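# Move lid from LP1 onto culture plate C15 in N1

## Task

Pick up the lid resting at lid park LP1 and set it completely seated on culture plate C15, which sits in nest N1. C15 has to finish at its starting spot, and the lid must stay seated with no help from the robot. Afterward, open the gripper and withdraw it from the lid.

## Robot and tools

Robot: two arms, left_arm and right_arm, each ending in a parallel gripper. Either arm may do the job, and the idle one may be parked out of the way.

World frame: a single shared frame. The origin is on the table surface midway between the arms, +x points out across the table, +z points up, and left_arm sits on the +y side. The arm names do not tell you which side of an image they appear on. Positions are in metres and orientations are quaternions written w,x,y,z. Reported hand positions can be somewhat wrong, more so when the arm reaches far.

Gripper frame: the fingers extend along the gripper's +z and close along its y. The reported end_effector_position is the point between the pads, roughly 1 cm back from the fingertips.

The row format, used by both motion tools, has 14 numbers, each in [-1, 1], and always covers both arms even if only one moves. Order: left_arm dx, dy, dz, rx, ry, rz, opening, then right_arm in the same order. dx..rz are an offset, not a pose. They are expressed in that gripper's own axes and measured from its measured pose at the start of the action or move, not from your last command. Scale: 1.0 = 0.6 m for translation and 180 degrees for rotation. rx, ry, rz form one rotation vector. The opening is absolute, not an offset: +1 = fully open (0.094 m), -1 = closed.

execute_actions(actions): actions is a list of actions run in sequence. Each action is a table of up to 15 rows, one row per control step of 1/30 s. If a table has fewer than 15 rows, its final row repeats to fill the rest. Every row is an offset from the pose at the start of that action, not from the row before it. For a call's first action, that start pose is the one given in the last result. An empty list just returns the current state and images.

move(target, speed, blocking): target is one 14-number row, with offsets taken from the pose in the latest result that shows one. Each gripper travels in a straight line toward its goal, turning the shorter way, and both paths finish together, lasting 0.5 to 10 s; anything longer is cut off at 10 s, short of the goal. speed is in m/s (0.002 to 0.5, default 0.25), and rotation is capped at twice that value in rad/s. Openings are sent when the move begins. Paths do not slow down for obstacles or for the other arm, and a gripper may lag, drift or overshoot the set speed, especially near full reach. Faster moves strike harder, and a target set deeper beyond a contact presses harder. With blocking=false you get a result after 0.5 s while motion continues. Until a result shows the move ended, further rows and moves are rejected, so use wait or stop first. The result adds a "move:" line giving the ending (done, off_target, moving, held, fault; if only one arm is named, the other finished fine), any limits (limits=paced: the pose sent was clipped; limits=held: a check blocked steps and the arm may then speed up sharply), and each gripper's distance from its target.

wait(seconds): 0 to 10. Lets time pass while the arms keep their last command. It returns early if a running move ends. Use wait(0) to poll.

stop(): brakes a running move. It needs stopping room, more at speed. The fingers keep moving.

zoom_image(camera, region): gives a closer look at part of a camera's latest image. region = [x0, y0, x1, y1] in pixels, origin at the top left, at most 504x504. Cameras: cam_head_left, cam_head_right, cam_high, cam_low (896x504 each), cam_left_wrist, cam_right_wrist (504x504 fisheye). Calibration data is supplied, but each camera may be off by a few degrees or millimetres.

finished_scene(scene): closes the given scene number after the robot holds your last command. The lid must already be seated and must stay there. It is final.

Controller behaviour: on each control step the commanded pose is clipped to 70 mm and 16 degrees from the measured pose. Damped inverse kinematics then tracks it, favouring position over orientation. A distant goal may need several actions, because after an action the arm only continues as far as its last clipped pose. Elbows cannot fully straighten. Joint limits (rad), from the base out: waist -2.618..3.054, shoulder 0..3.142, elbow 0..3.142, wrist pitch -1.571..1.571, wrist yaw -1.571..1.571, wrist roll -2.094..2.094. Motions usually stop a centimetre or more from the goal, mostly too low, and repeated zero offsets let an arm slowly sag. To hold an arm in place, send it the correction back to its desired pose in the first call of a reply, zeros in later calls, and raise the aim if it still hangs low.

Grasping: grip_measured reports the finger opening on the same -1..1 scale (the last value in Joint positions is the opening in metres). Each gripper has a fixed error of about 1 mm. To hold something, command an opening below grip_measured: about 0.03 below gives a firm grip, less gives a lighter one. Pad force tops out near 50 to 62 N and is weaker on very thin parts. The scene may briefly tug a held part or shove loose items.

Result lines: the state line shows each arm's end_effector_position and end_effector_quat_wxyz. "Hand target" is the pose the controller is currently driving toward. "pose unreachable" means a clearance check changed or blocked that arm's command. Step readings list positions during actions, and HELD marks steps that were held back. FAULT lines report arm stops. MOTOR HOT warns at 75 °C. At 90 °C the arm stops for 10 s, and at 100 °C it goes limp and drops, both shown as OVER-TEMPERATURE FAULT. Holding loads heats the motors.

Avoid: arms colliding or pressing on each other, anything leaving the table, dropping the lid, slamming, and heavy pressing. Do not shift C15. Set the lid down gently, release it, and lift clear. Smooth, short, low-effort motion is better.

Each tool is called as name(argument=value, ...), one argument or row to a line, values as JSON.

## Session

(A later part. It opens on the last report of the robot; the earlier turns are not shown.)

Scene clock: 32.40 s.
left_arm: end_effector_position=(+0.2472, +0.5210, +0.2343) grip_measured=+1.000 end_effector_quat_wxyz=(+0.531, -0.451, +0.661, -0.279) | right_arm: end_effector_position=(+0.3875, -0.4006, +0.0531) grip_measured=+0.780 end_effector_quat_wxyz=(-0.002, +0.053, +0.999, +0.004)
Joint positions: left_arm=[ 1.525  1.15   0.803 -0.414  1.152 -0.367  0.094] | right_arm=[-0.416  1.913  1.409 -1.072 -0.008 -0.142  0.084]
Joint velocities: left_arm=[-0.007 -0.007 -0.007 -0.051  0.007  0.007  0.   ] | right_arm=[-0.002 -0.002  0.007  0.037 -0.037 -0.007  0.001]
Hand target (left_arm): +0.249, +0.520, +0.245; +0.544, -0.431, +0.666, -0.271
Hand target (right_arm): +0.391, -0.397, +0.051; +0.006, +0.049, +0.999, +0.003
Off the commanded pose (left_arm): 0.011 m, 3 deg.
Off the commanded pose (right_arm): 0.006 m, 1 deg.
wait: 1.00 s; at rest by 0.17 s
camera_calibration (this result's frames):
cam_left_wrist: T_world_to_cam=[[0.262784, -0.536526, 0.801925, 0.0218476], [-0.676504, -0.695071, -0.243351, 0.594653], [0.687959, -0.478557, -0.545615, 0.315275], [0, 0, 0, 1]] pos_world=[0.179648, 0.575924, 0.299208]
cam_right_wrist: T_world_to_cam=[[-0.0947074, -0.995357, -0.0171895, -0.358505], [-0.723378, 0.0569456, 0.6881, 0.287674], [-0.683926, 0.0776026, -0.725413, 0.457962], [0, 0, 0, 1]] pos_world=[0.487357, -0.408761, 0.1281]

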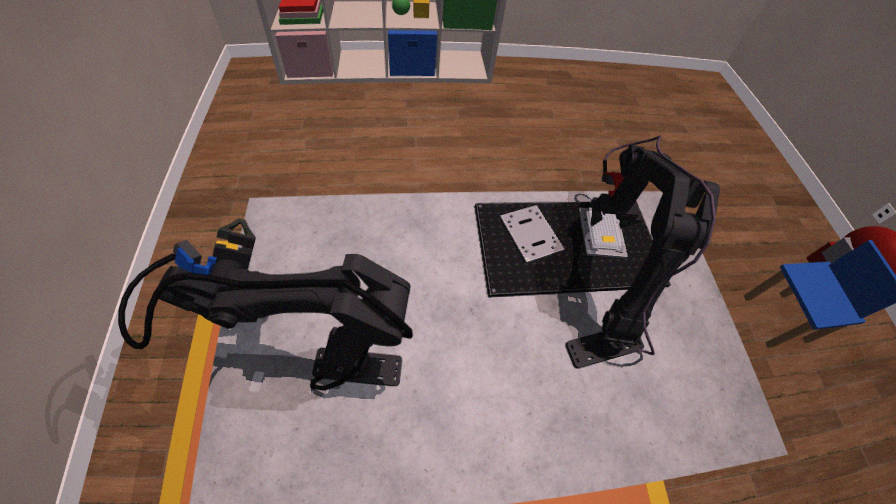

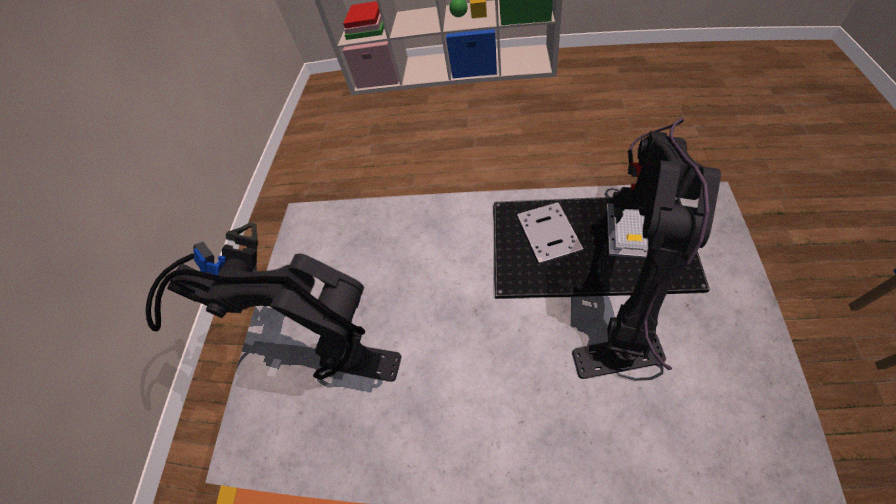

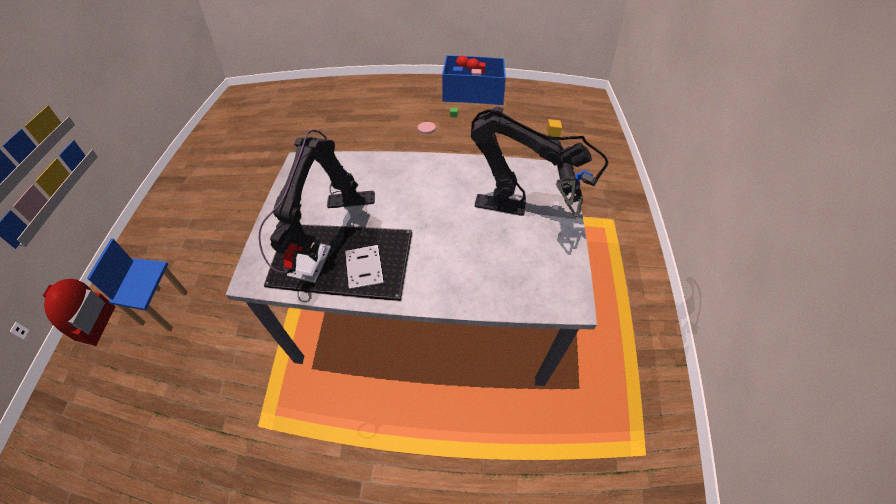

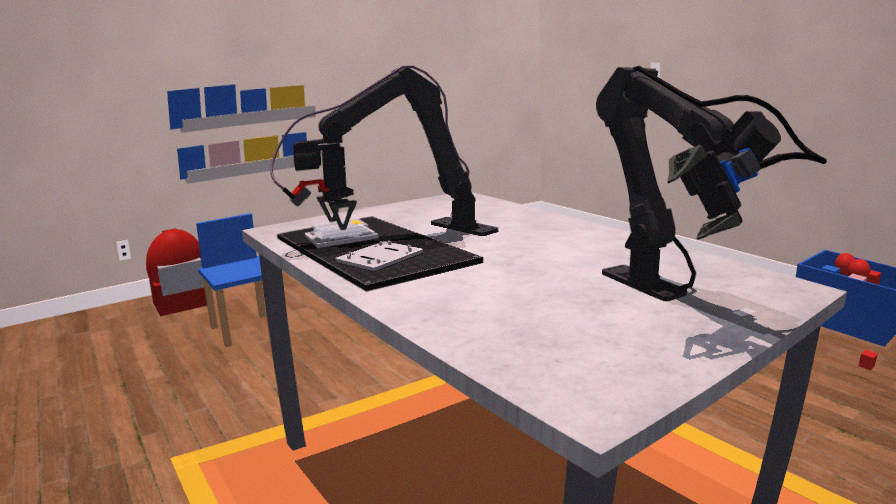

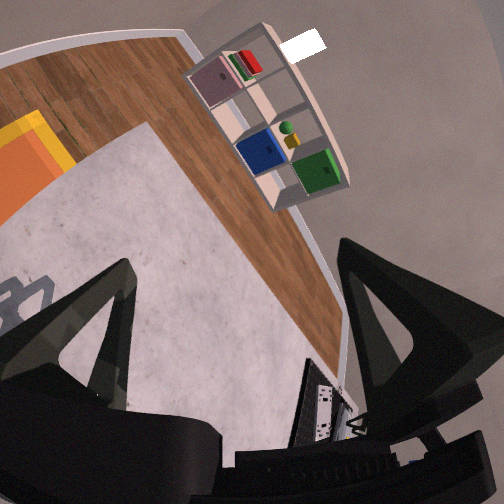

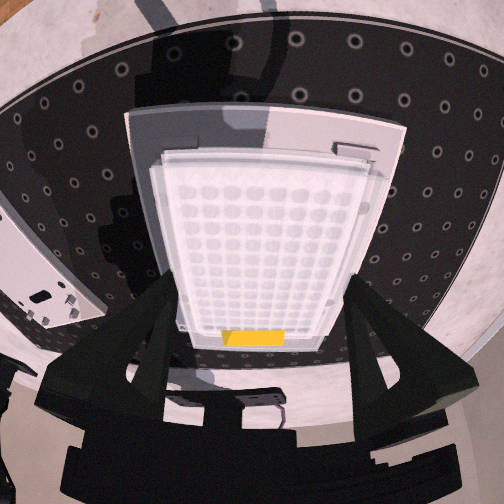

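zoom_image(
  camera="cam_right_wrist",
  region=[140, 135, 200, 195],
)

zoom_image(
  camera="cam_right_wrist",
  region=[335, 135, 395, 195],
)

zoom_image(
  camera="cam_right_wrist",
  region=[183, 308, 219, 344],
)

zoom_image(
  camera="cam_right_wrist",
  region=[292, 308, 328, 344],
)

Region (140, 135, 200, 195) of cam_right_wrist's 504x504 image, scaled by 8.400, with more detail than that image has.

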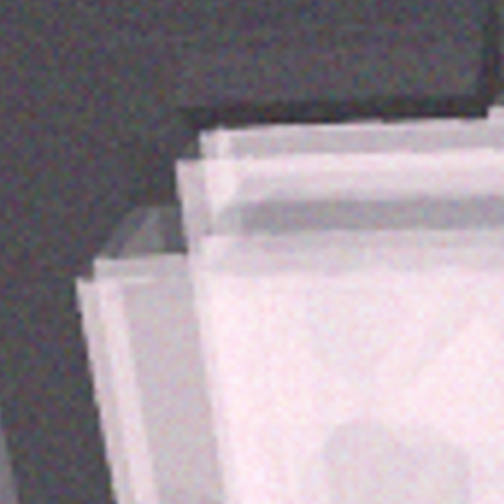

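Region (335, 135, 395, 195) of cam_right_wrist's 504x504 image, scaled by 8.400, with more detail than that image has.

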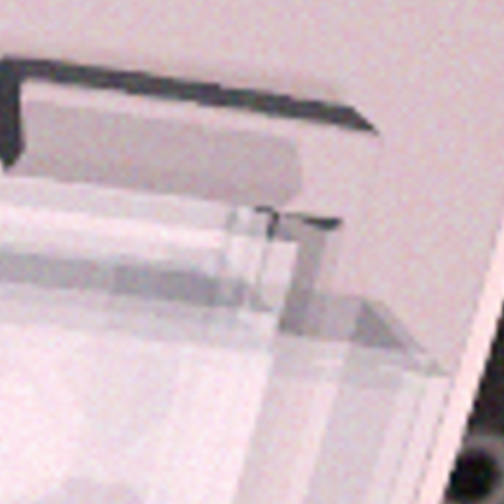

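Region (183, 308, 219, 344) of cam_right_wrist's 504x504 image, scaled by 14.000, with more detail than that image has.

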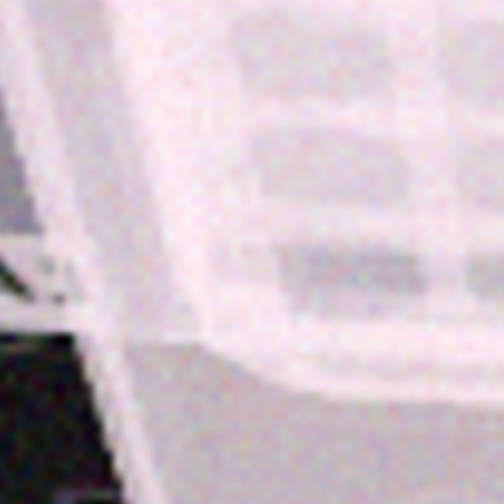

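Region (292, 308, 328, 344) of cam_right_wrist's 504x504 image, scaled by 14.000, with more detail than that image has.

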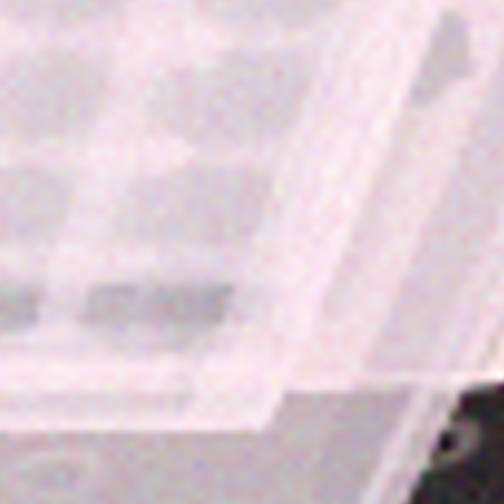

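execute_actions(
  actions=[
    [
[-0.007,-0.017,-0.003,0.006,-0.0025,0.015,1, -0.00542,0.00712,0.00504,0.00047,-0.00312,-0.00325,0.763],
[-0.007,-0.017,-0.003,0.006,-0.0025,0.015,1, -0.00505,0.00715,0.00728,0.00029,-0.00186,-0.00325,0.763],
[-0.007,-0.017,-0.003,0.006,-0.0025,0.015,1, -0.00476,0.00718,0.00896,0.00015,-0.00091,-0.00325,0.763],
[-0.007,-0.017,-0.003,0.006,-0.0025,0.015,1, -0.00449,0.00720,0.01063,0.00002,0.00004,-0.00325,0.763],
[-0.007,-0.017,-0.003,0.006,-0.0025,0.015,1, -0.00438,0.00722,0.01119,-0.00003,0.00035,-0.00325,0.763],
[-0.007,-0.017,-0.003,0.006,-0.0025,0.015,1, -0.00438,0.00722,0.01119,-0.00003,0.00035,-0.00325,0.763],
[-0.007,-0.017,-0.003,0.006,-0.0025,0.015,1, -0.00337,0.00735,0.01202,-0.00012,0.00098,-0.00325,0.763],
[-0.007,-0.017,-0.003,0.006,-0.0025,0.015,1, -0.00225,0.00750,0.01325,-0.00021,0.00161,-0.00325,0.763],
[-0.007,-0.017,-0.003,0.006,-0.0025,0.015,1, -0.00193,0.00754,0.01447,-0.00021,0.00161,-0.00325,0.763],
[-0.007,-0.017,-0.003,0.006,-0.0025,0.015,1, -0.00201,0.00752,0.01568,-0.00016,0.00130,-0.00325,0.763],
[-0.007,-0.017,-0.003,0.006,-0.0025,0.015,1, -0.00260,0.00743,0.01648,-0.00007,0.00067,-0.00325,0.763],
[-0.007,-0.017,-0.003,0.006,-0.0025,0.015,1, -0.00318,0.00734,0.01727,0.00002,0.00004,-0.00325,0.763],
[-0.007,-0.017,-0.003,0.006,-0.0025,0.015,1, -0.00377,0.00725,0.01807,0.00011,-0.00060,-0.00325,0.763],
[-0.007,-0.017,-0.003,0.006,-0.0025,0.015,1, -0.00446,0.00715,0.01846,0.00020,-0.00123,-0.00325,0.763],
[-0.007,-0.017,-0.003,0.006,-0.0025,0.015,1, -0.00475,0.00710,0.01886,0.00024,-0.00154,-0.00325,0.763]
],
  ],
)

wait(
  seconds=1.0,
)

Scene clock: 36.60 s.
left_arm: end_effector_position=(+0.2472, +0.5210, +0.2343) grip_measured=+1.000 end_effector_quat_wxyz=(+0.531, -0.451, +0.661, -0.279) | right_arm: end_effector_position=(+0.3874, -0.4006, +0.0502) grip_measured=+0.780 end_effector_quat_wxyz=(-0.001, +0.053, +0.999, +0.004)
Joint positions: left_arm=[ 1.525  1.15   0.803 -0.414  1.152 -0.367  0.094] | right_arm=[-0.416  1.915  1.4   -1.06  -0.008 -0.142  0.084]
Joint velocities: left_arm=[-0.002 -0.007  0.012 -0.051  0.081 -0.007  0.   ] | right_arm=[ 0.007  0.037 -0.076  0.095  0.022  0.007 -0.001]
Hand target (left_arm): +0.249, +0.520, +0.245; +0.544, -0.431, +0.666, -0.271
Hand target (right_arm): +0.391, -0.397, +0.042; +0.001, +0.048, +0.999, +0.004
Off the commanded pose (left_arm): 0.011 m, 3 deg.
Off the commanded pose (right_arm): 0.010 m, 1 deg.
Step readings (end_effector_position):
0: left_arm (+0.2472, +0.5210, +0.2343) | right_arm (+0.3875, -0.4006, +0.0531)
1: left_arm (+0.2472, +0.5210, +0.2343) | right_arm (+0.3875, -0.4006, +0.0531)
2: left_arm (+0.2472, +0.5210, +0.2343) | right_arm (+0.3875, -0.4006, +0.0531)
4: left_arm (+0.2472, +0.5210, +0.2343) | right_arm (+0.3875, -0.4006, +0.0531)
8: left_arm (+0.2472, +0.5210, +0.2343) | right_arm (+0.3875, -0.4006, +0.0531)
15: end_effector_position above
camera_calibration (this result's frames):
cam_left_wrist: T_world_to_cam=[[0.262784, -0.536526, 0.801925, 0.0218476], [-0.676504, -0.695071, -0.243351, 0.594653], [0.687959, -0.478557, -0.545615, 0.315275], [0, 0, 0, 1]] pos_world=[0.179648, 0.575924, 0.299208]
cam_right_wrist: T_world_to_cam=[[-0.0946947, -0.99536, -0.0170731, -0.358554], [-0.723887, 0.0570745, 0.687554, 0.289862], [-0.683389, 0.0774667, -0.725933, 0.455597], [0, 0, 0, 1]] pos_world=[0.487225, -0.408728, 0.125316]

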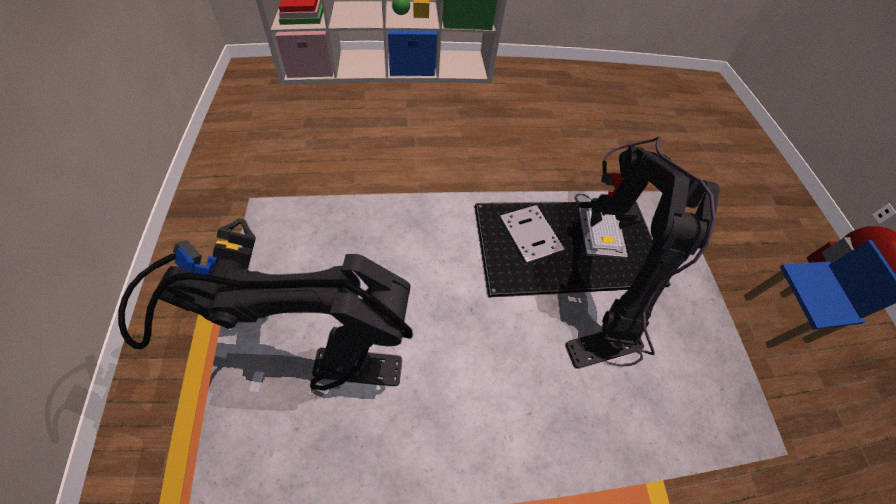

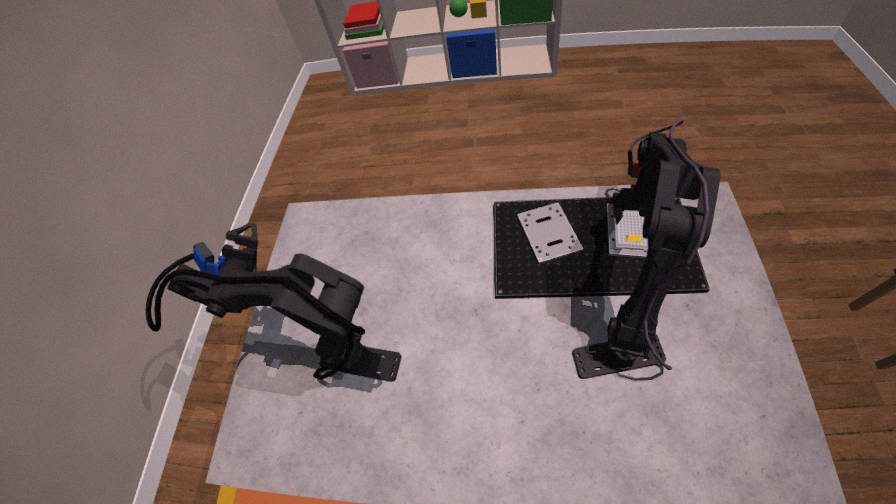

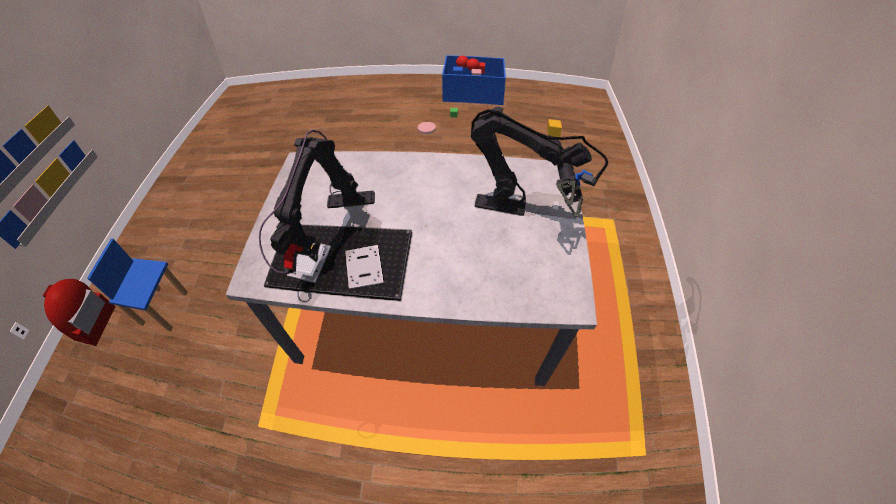

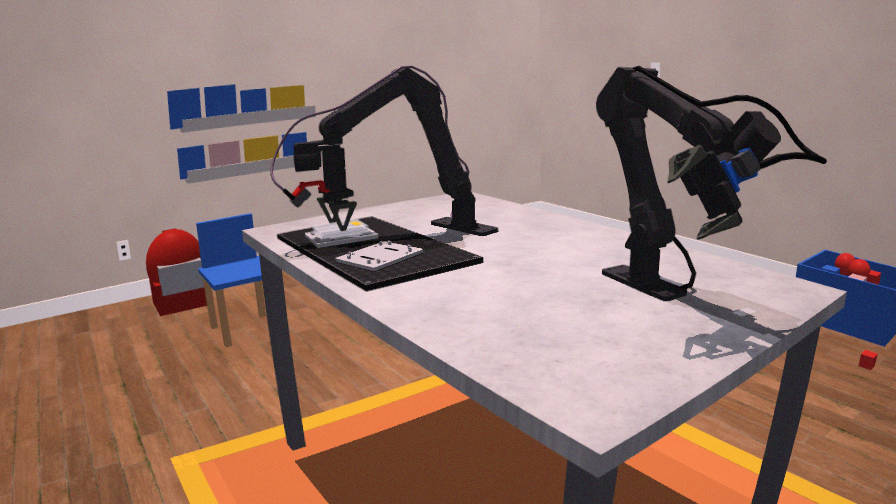

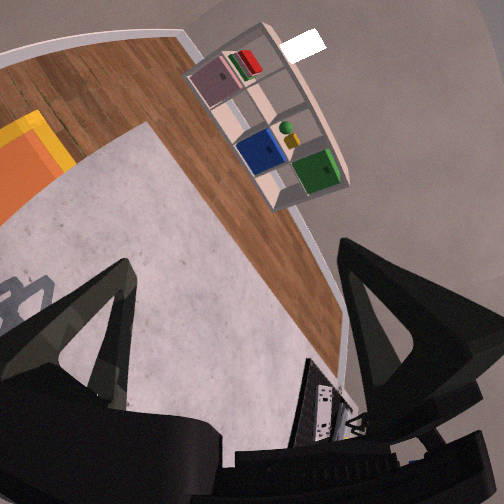

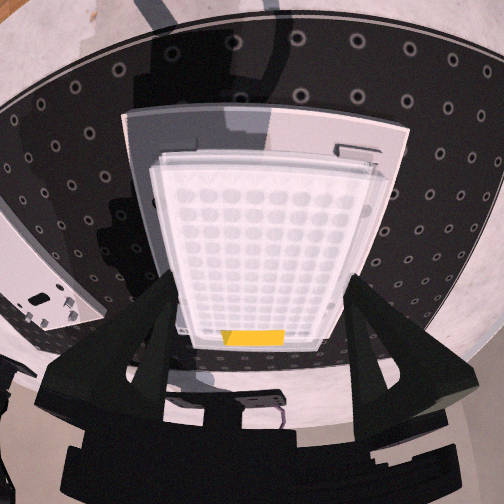

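Scene clock: 37.60 s.
left_arm: end_effector_position=(+0.2472, +0.5210, +0.2343) grip_measured=+1.000 end_effector_quat_wxyz=(+0.531, -0.451, +0.661, -0.279) | right_arm: end_effector_position=(+0.3868, -0.4004, +0.0458) grip_measured=+0.780 end_effector_quat_wxyz=(-0.005, +0.053, +0.999, +0.005)
Joint positions: left_arm=[ 1.525  1.15   0.803 -0.414  1.152 -0.367  0.094] | right_arm=[-0.416  1.923  1.393 -1.051 -0.008 -0.142  0.084]
Joint velocities: left_arm=[ 0.012  0.012  0.007 -0.066 -0.066 -0.007  0.   ] | right_arm=[-0.002  0.002  0.002 -0.037 -0.007 -0.081  0.001]
Hand target (left_arm): +0.249, +0.520, +0.245; +0.544, -0.431, +0.666, -0.271
Hand target (right_arm): +0.391, -0.397, +0.042; +0.001, +0.048, +0.999, +0.004
Off the commanded pose (left_arm): 0.011 m, 3 deg.
Off the commanded pose (right_arm): 0.007 m, 1 deg.
wait: 1.00 s; at rest by 0.27 s
camera_calibration (this result's frames):
cam_left_wrist: T_world_to_cam=[[0.262784, -0.536526, 0.801925, 0.0218476], [-0.676504, -0.695071, -0.243351, 0.594653], [0.687959, -0.478557, -0.545615, 0.315275], [0, 0, 0, 1]] pos_world=[0.179648, 0.575924, 0.299208]
cam_right_wrist: T_world_to_cam=[[-0.0948119, -0.99533, -0.0181203, -0.358433], [-0.719294, 0.0559113, 0.692452, 0.290039], [-0.688205, 0.0786865, -0.721236, 0.454076], [0, 0, 0, 1]] pos_world=[0.487137, -0.408706, 0.120164]

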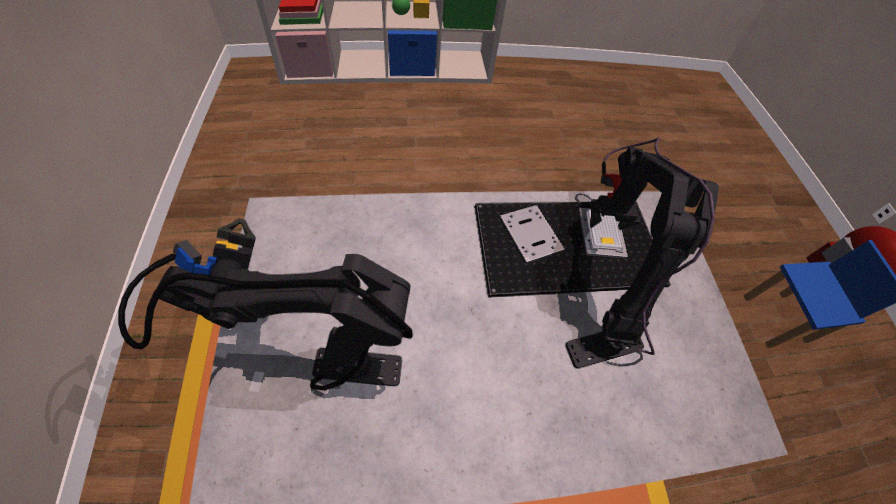

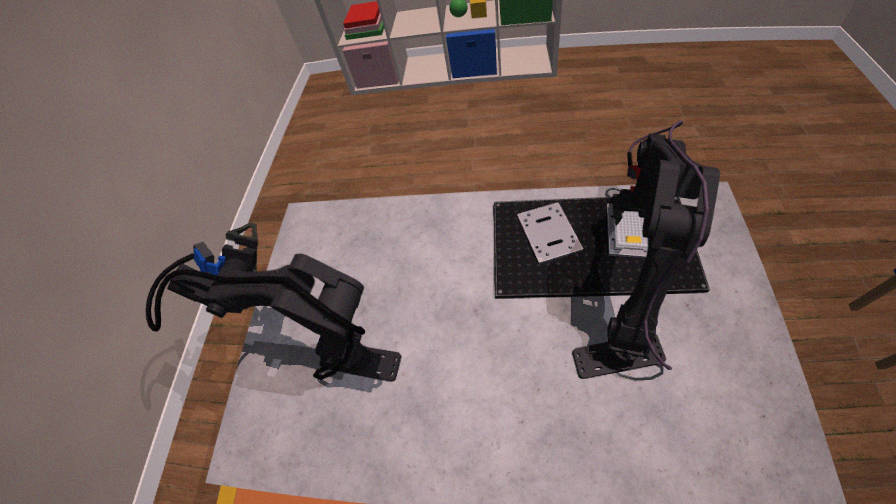

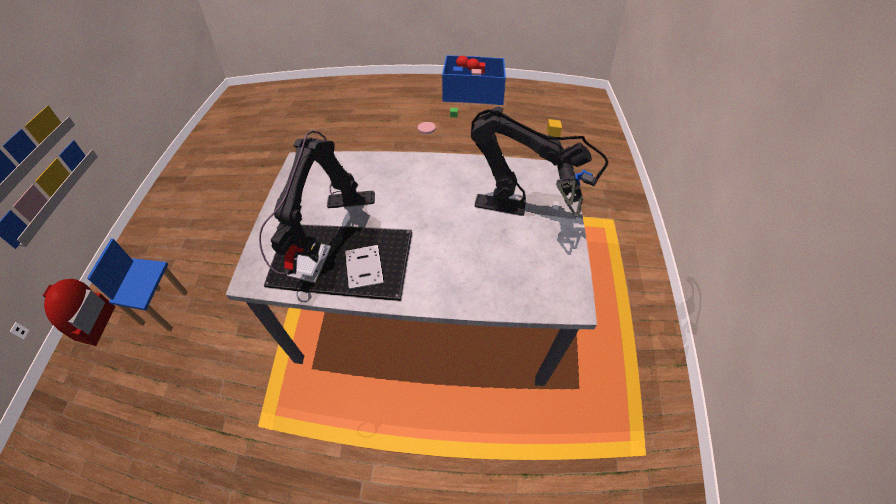

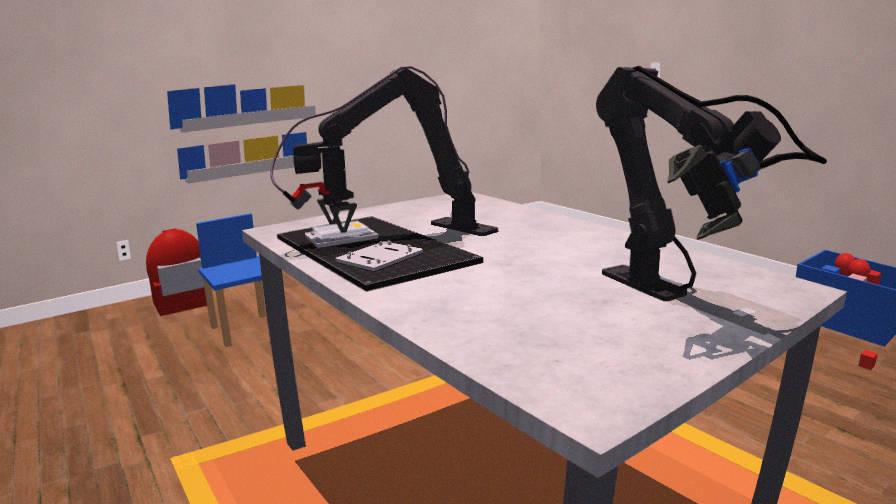

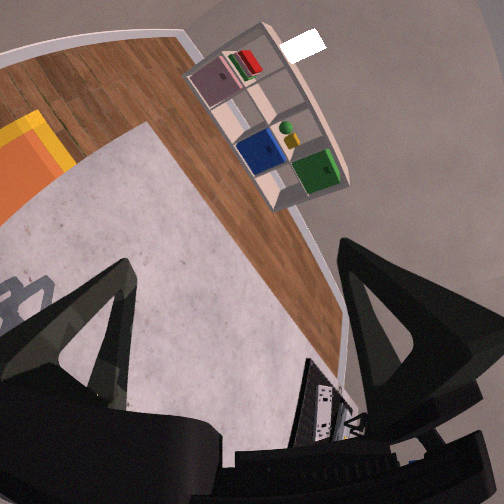

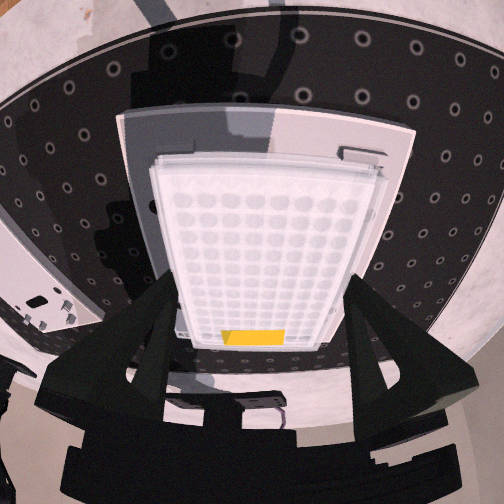

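zoom_image(
  camera="cam_right_wrist",
  region=[140, 135, 200, 195],
)

zoom_image(
  camera="cam_right_wrist",
  region=[335, 135, 395, 195],
)

zoom_image(
  camera="cam_low",
  region=[295, 195, 395, 260],
)

Region (140, 135, 200, 195) of cam_right_wrist's 504x504 image, scaled by 8.400, with more detail than that image has.

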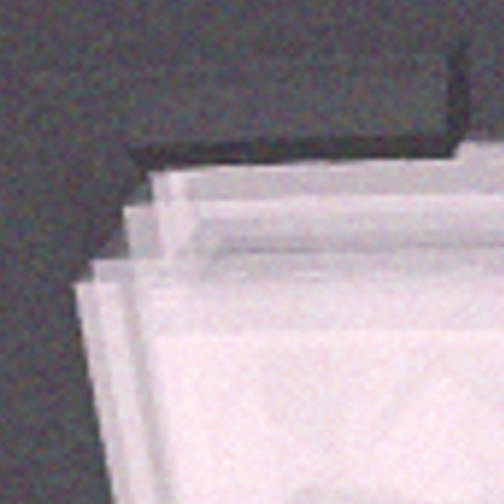

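Region (335, 135, 395, 195) of cam_right_wrist's 504x504 image, scaled by 8.400, with more detail than that image has.

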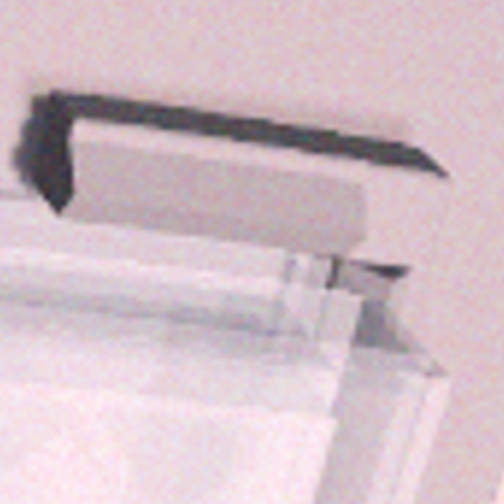

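Region (295, 195, 395, 260) of cam_low's 896x504 image, scaled by 5.040, with more detail than that image has; it fills the top 328 rows of this view, and the rest is white.

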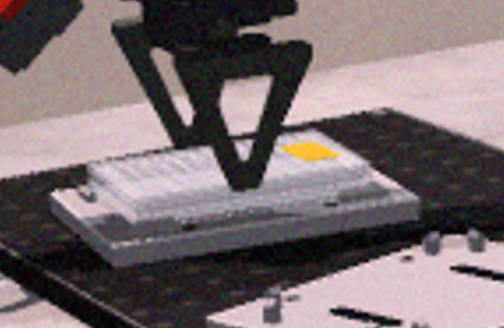

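execute_actions(
  actions=[
    [
[-0.007,-0.017,-0.003,0.006,-0.0025,0.015,1, -0.002,0.002,0.0,0,-0.002,0,1],
[-0.007,-0.017,-0.003,0.006,-0.0025,0.015,1, -0.002,0.002,0.0,0,-0.002,0,1],
[-0.007,-0.017,-0.003,0.006,-0.0025,0.015,1, -0.002,0.002,0.0,0,-0.002,0,1],
[-0.007,-0.017,-0.003,0.006,-0.0025,0.015,1, -0.002,0.002,0.0,0,-0.002,0,1],
[-0.007,-0.017,-0.003,0.006,-0.0025,0.015,1, -0.002,0.002,0.0,0,-0.002,0,1],
[-0.007,-0.017,-0.003,0.006,-0.0025,0.015,1, -0.002,0.002,-0.0006,0,-0.002,0,1],
[-0.007,-0.017,-0.003,0.006,-0.0025,0.015,1, -0.002,0.002,-0.0023,0,-0.002,0,1],
[-0.007,-0.017,-0.003,0.006,-0.0025,0.015,1, -0.002,0.002,-0.0053,0,-0.002,0,1],
[-0.007,-0.017,-0.003,0.006,-0.0025,0.015,1, -0.002,0.002,-0.0093,0,-0.002,0,1],
[-0.007,-0.017,-0.003,0.006,-0.0025,0.015,1, -0.002,0.002,-0.0146,0,-0.002,0,1],
[-0.007,-0.017,-0.003,0.006,-0.0025,0.015,1, -0.002,0.002,-0.0210,0,-0.002,0,1],
[-0.007,-0.017,-0.003,0.006,-0.0025,0.015,1, -0.002,0.002,-0.0286,0,-0.002,0,1],
[-0.007,-0.017,-0.003,0.006,-0.0025,0.015,1, -0.002,0.002,-0.0373,0,-0.002,0,1],
[-0.007,-0.017,-0.003,0.006,-0.0025,0.015,1, -0.002,0.002,-0.0473,0,-0.002,0,1],
[-0.007,-0.017,-0.003,0.006,-0.0025,0.015,1, -0.002,0.002,-0.0583,0,-0.002,0,1]
],
    [
[-0.007,-0.017,-0.003,0.006,-0.0025,0.015,1, -0.003,0.002,-0.0575,0,-0.002,0,1],
[-0.007,-0.017,-0.003,0.006,-0.0025,0.015,1, -0.003,0.002,-0.0683,0,-0.002,0,1],
[-0.007,-0.017,-0.003,0.006,-0.0025,0.015,1, -0.003,0.002,-0.0792,0,-0.002,0,1],
[-0.007,-0.017,-0.003,0.006,-0.0025,0.015,1, -0.003,0.002,-0.0895,0,-0.002,0,1],
[-0.007,-0.017,-0.003,0.006,-0.0025,0.015,1, -0.003,0.002,-0.0992,0,-0.002,0,1],
[-0.007,-0.017,-0.003,0.006,-0.0025,0.015,1, -0.003,0.002,-0.1080,0,-0.002,0,1],
[-0.007,-0.017,-0.003,0.006,-0.0025,0.015,1, -0.003,0.002,-0.1160,0,-0.002,0,1],
[-0.007,-0.017,-0.003,0.006,-0.0025,0.015,1, -0.003,0.002,-0.1230,0,-0.002,0,1],
[-0.007,-0.017,-0.003,0.006,-0.0025,0.015,1, -0.003,0.002,-0.1290,0,-0.002,0,1],
[-0.007,-0.017,-0.003,0.006,-0.0025,0.015,1, -0.003,0.002,-0.1340,0,-0.002,0,1],
[-0.007,-0.017,-0.003,0.006,-0.0025,0.015,1, -0.003,0.002,-0.1380,0,-0.002,0,1],
[-0.007,-0.017,-0.003,0.006,-0.0025,0.015,1, -0.003,0.002,-0.1410,0,-0.002,0,1],
[-0.007,-0.017,-0.003,0.006,-0.0025,0.015,1, -0.003,0.002,-0.1430,0,-0.002,0,1],
[-0.007,-0.017,-0.003,0.006,-0.0025,0.015,1, -0.003,0.002,-0.1440,0,-0.002,0,1],
[-0.007,-0.017,-0.003,0.006,-0.0025,0.015,1, -0.003,0.002,-0.1440,0,-0.002,0,1]
],
  ],
)

zoom_image(
  camera="cam_low",
  region=[295, 195, 395, 260],
)

zoom_image(
  camera="cam_right_wrist",
  region=[150, 60, 370, 280],
)

Scene clock: 39.60 s.
left_arm: end_effector_position=(+0.2472, +0.5210, +0.2343) grip_measured=+1.000 end_effector_quat_wxyz=(+0.531, -0.451, +0.661, -0.279) | right_arm: end_effector_position=(+0.3948, -0.4025, +0.1274) grip_measured=+1.000 end_effector_quat_wxyz=(-0.001, +0.053, +0.999, +0.004)
Joint positions: left_arm=[ 1.525  1.15   0.803 -0.414  1.152 -0.367  0.094] | right_arm=[-0.416  1.908  1.7   -1.367 -0.008 -0.142  0.094]
Joint velocities: left_arm=[-0.007 -0.017 -0.027 -0.051  0.022 -0.066  0.   ] | right_arm=[ 0.007  0.007  0.139 -0.286 -0.051 -0.037  0.   ]
Hand target (left_arm): +0.249, +0.520, +0.245; +0.544, -0.431, +0.666, -0.271
Hand target (right_arm): +0.387, -0.399, +0.138; -0.011, +0.053, +0.999, +0.007
Off the commanded pose (left_arm): 0.011 m, 3 deg.
Off the commanded pose (right_arm): 0.014 m, 1 deg.
Step readings (end_effector_position; steps 1 to 15: 1st action; 16 to 30: 2nd action):
0: left_arm (+0.2472, +0.5210, +0.2343) | right_arm (+0.3868, -0.4004, +0.0458)
1: left_arm (+0.2472, +0.5210, +0.2343) | right_arm (+0.3868, -0.4004, +0.0458)
2: left_arm (+0.2472, +0.5210, +0.2343) | right_arm (+0.3868, -0.4004, +0.0458)
4: left_arm (+0.2472, +0.5210, +0.2343) | right_arm (+0.3868, -0.4004, +0.0458)
8: left_arm (+0.2472, +0.5210, +0.2343) | right_arm (+0.3868, -0.4004, +0.0458)
15: left_arm (+0.2472, +0.5210, +0.2343) | right_arm (+0.3834, -0.3996, +0.0525)
16: left_arm (+0.2472, +0.5210, +0.2343) | right_arm (+0.3841, -0.3998, +0.0568)
17: left_arm (+0.2472, +0.5210, +0.2343) | right_arm (+0.3854, -0.4001, +0.0619)
19: left_arm (+0.2472, +0.5210, +0.2343) | right_arm (+0.3893, -0.4011, +0.0745)
23: left_arm (+0.2472, +0.5210, +0.2343) | right_arm (+0.3961, -0.4028, +0.1016)
30: end_effector_position above
camera_calibration (this result's frames):
cam_left_wrist: T_world_to_cam=[[0.262784, -0.536526, 0.801925, 0.0218476], [-0.676504, -0.695071, -0.243351, 0.594653], [0.687959, -0.478557, -0.545615, 0.315275], [0, 0, 0, 1]] pos_world=[0.179648, 0.575924, 0.299208]
cam_right_wrist: T_world_to_cam=[[-0.0947011, -0.995358, -0.0171313, -0.358392], [-0.723633, 0.0570101, 0.687827, 0.242116], [-0.683657, 0.0775347, -0.725673, 0.516915], [0, 0, 0, 1]] pos_world=[0.494656, -0.41061, 0.202438]

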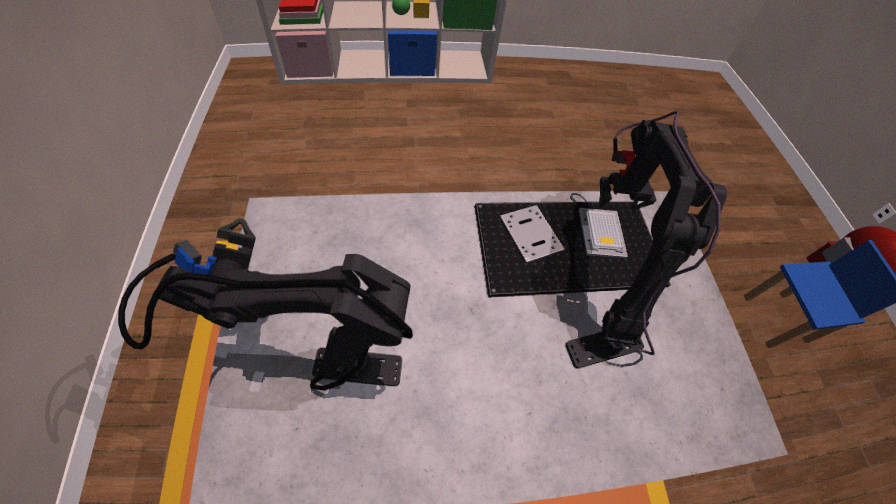

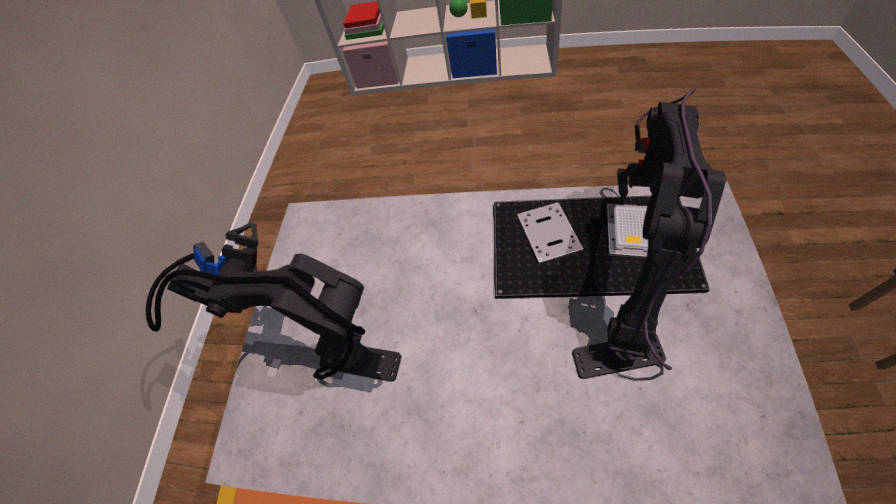

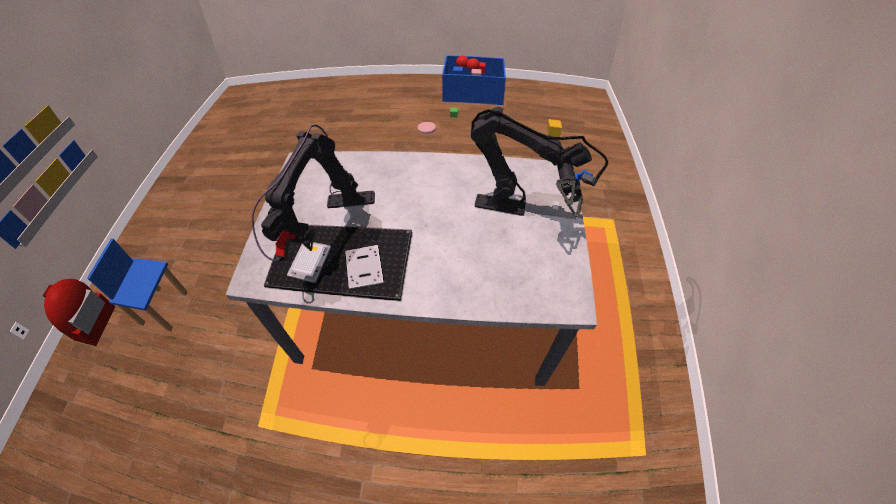

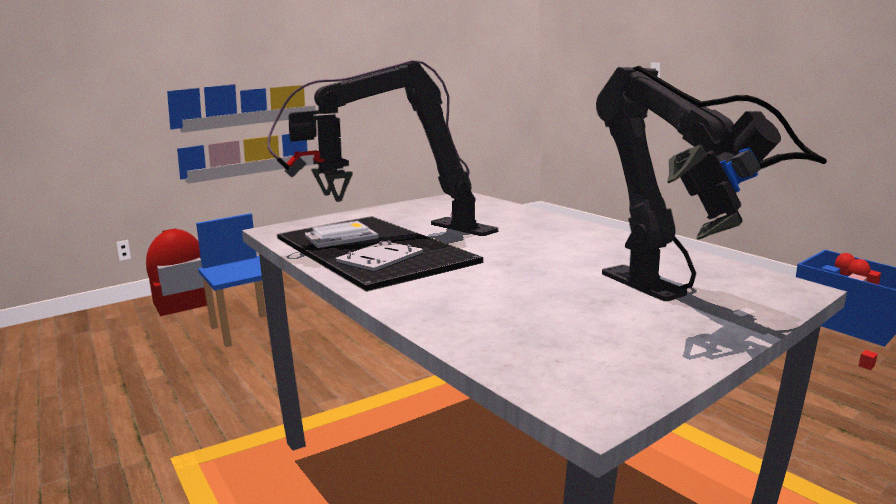

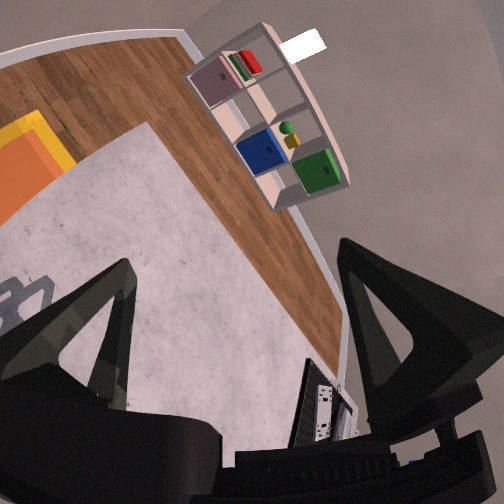

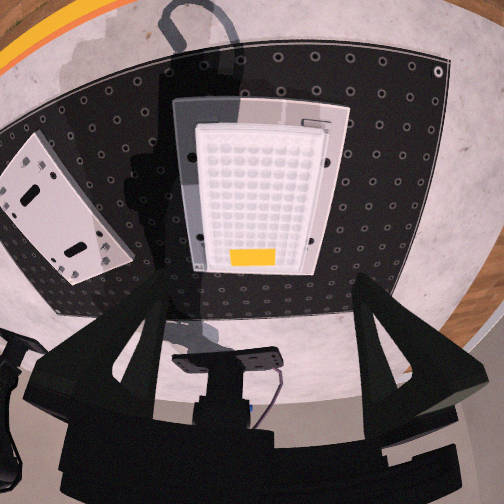

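Region (295, 195, 395, 260) of cam_low's 896x504 image, scaled by 5.040, with more detail than that image has; it fills the top 328 rows of this view, and the rest is white.

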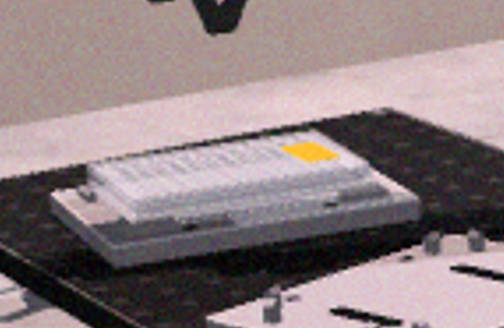

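Region (150, 60, 370, 280) of cam_right_wrist's 504x504 image, scaled by 2.291, with more detail than that image has.

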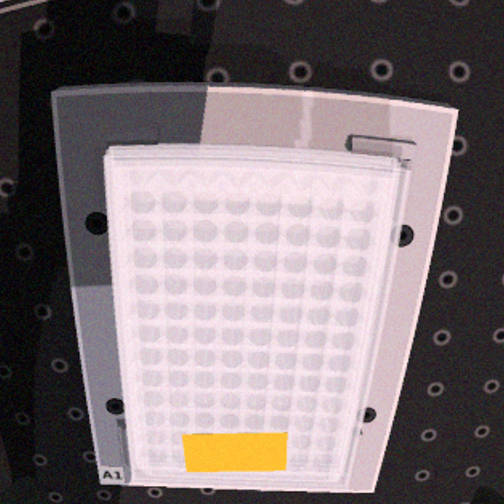

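zoom_image(
  camera="cam_low",
  region=[305, 215, 385, 250],
)

zoom_image(
  camera="cam_head_left",
  region=[570, 200, 640, 265],
)

Region (305, 215, 385, 250) of cam_low's 896x504 image, scaled by 6.300, with more detail than that image has; it fills the top 220 rows of this view, and the rest is white.

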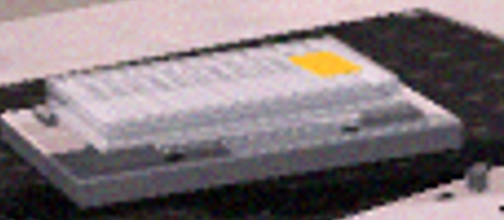

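Region (570, 200, 640, 265) of cam_head_left's 896x504 image, scaled by 7.200, with more detail than that image has; it fills the top 468 rows of this view, and the rest is white.

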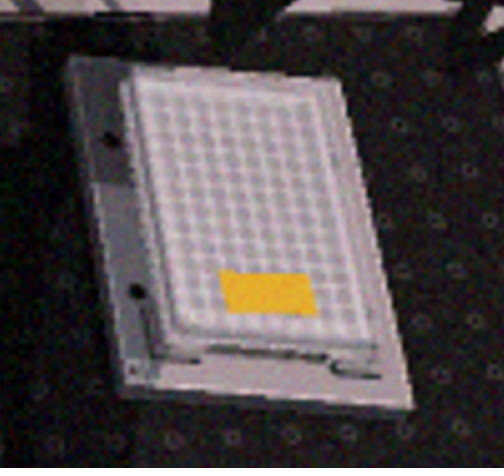

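The lid sits level and flush on the plate, and the gripper is open and clear, so I'm ending the scene.

finished_scene(
  scene=2,
)

The scene is finished: the task was done.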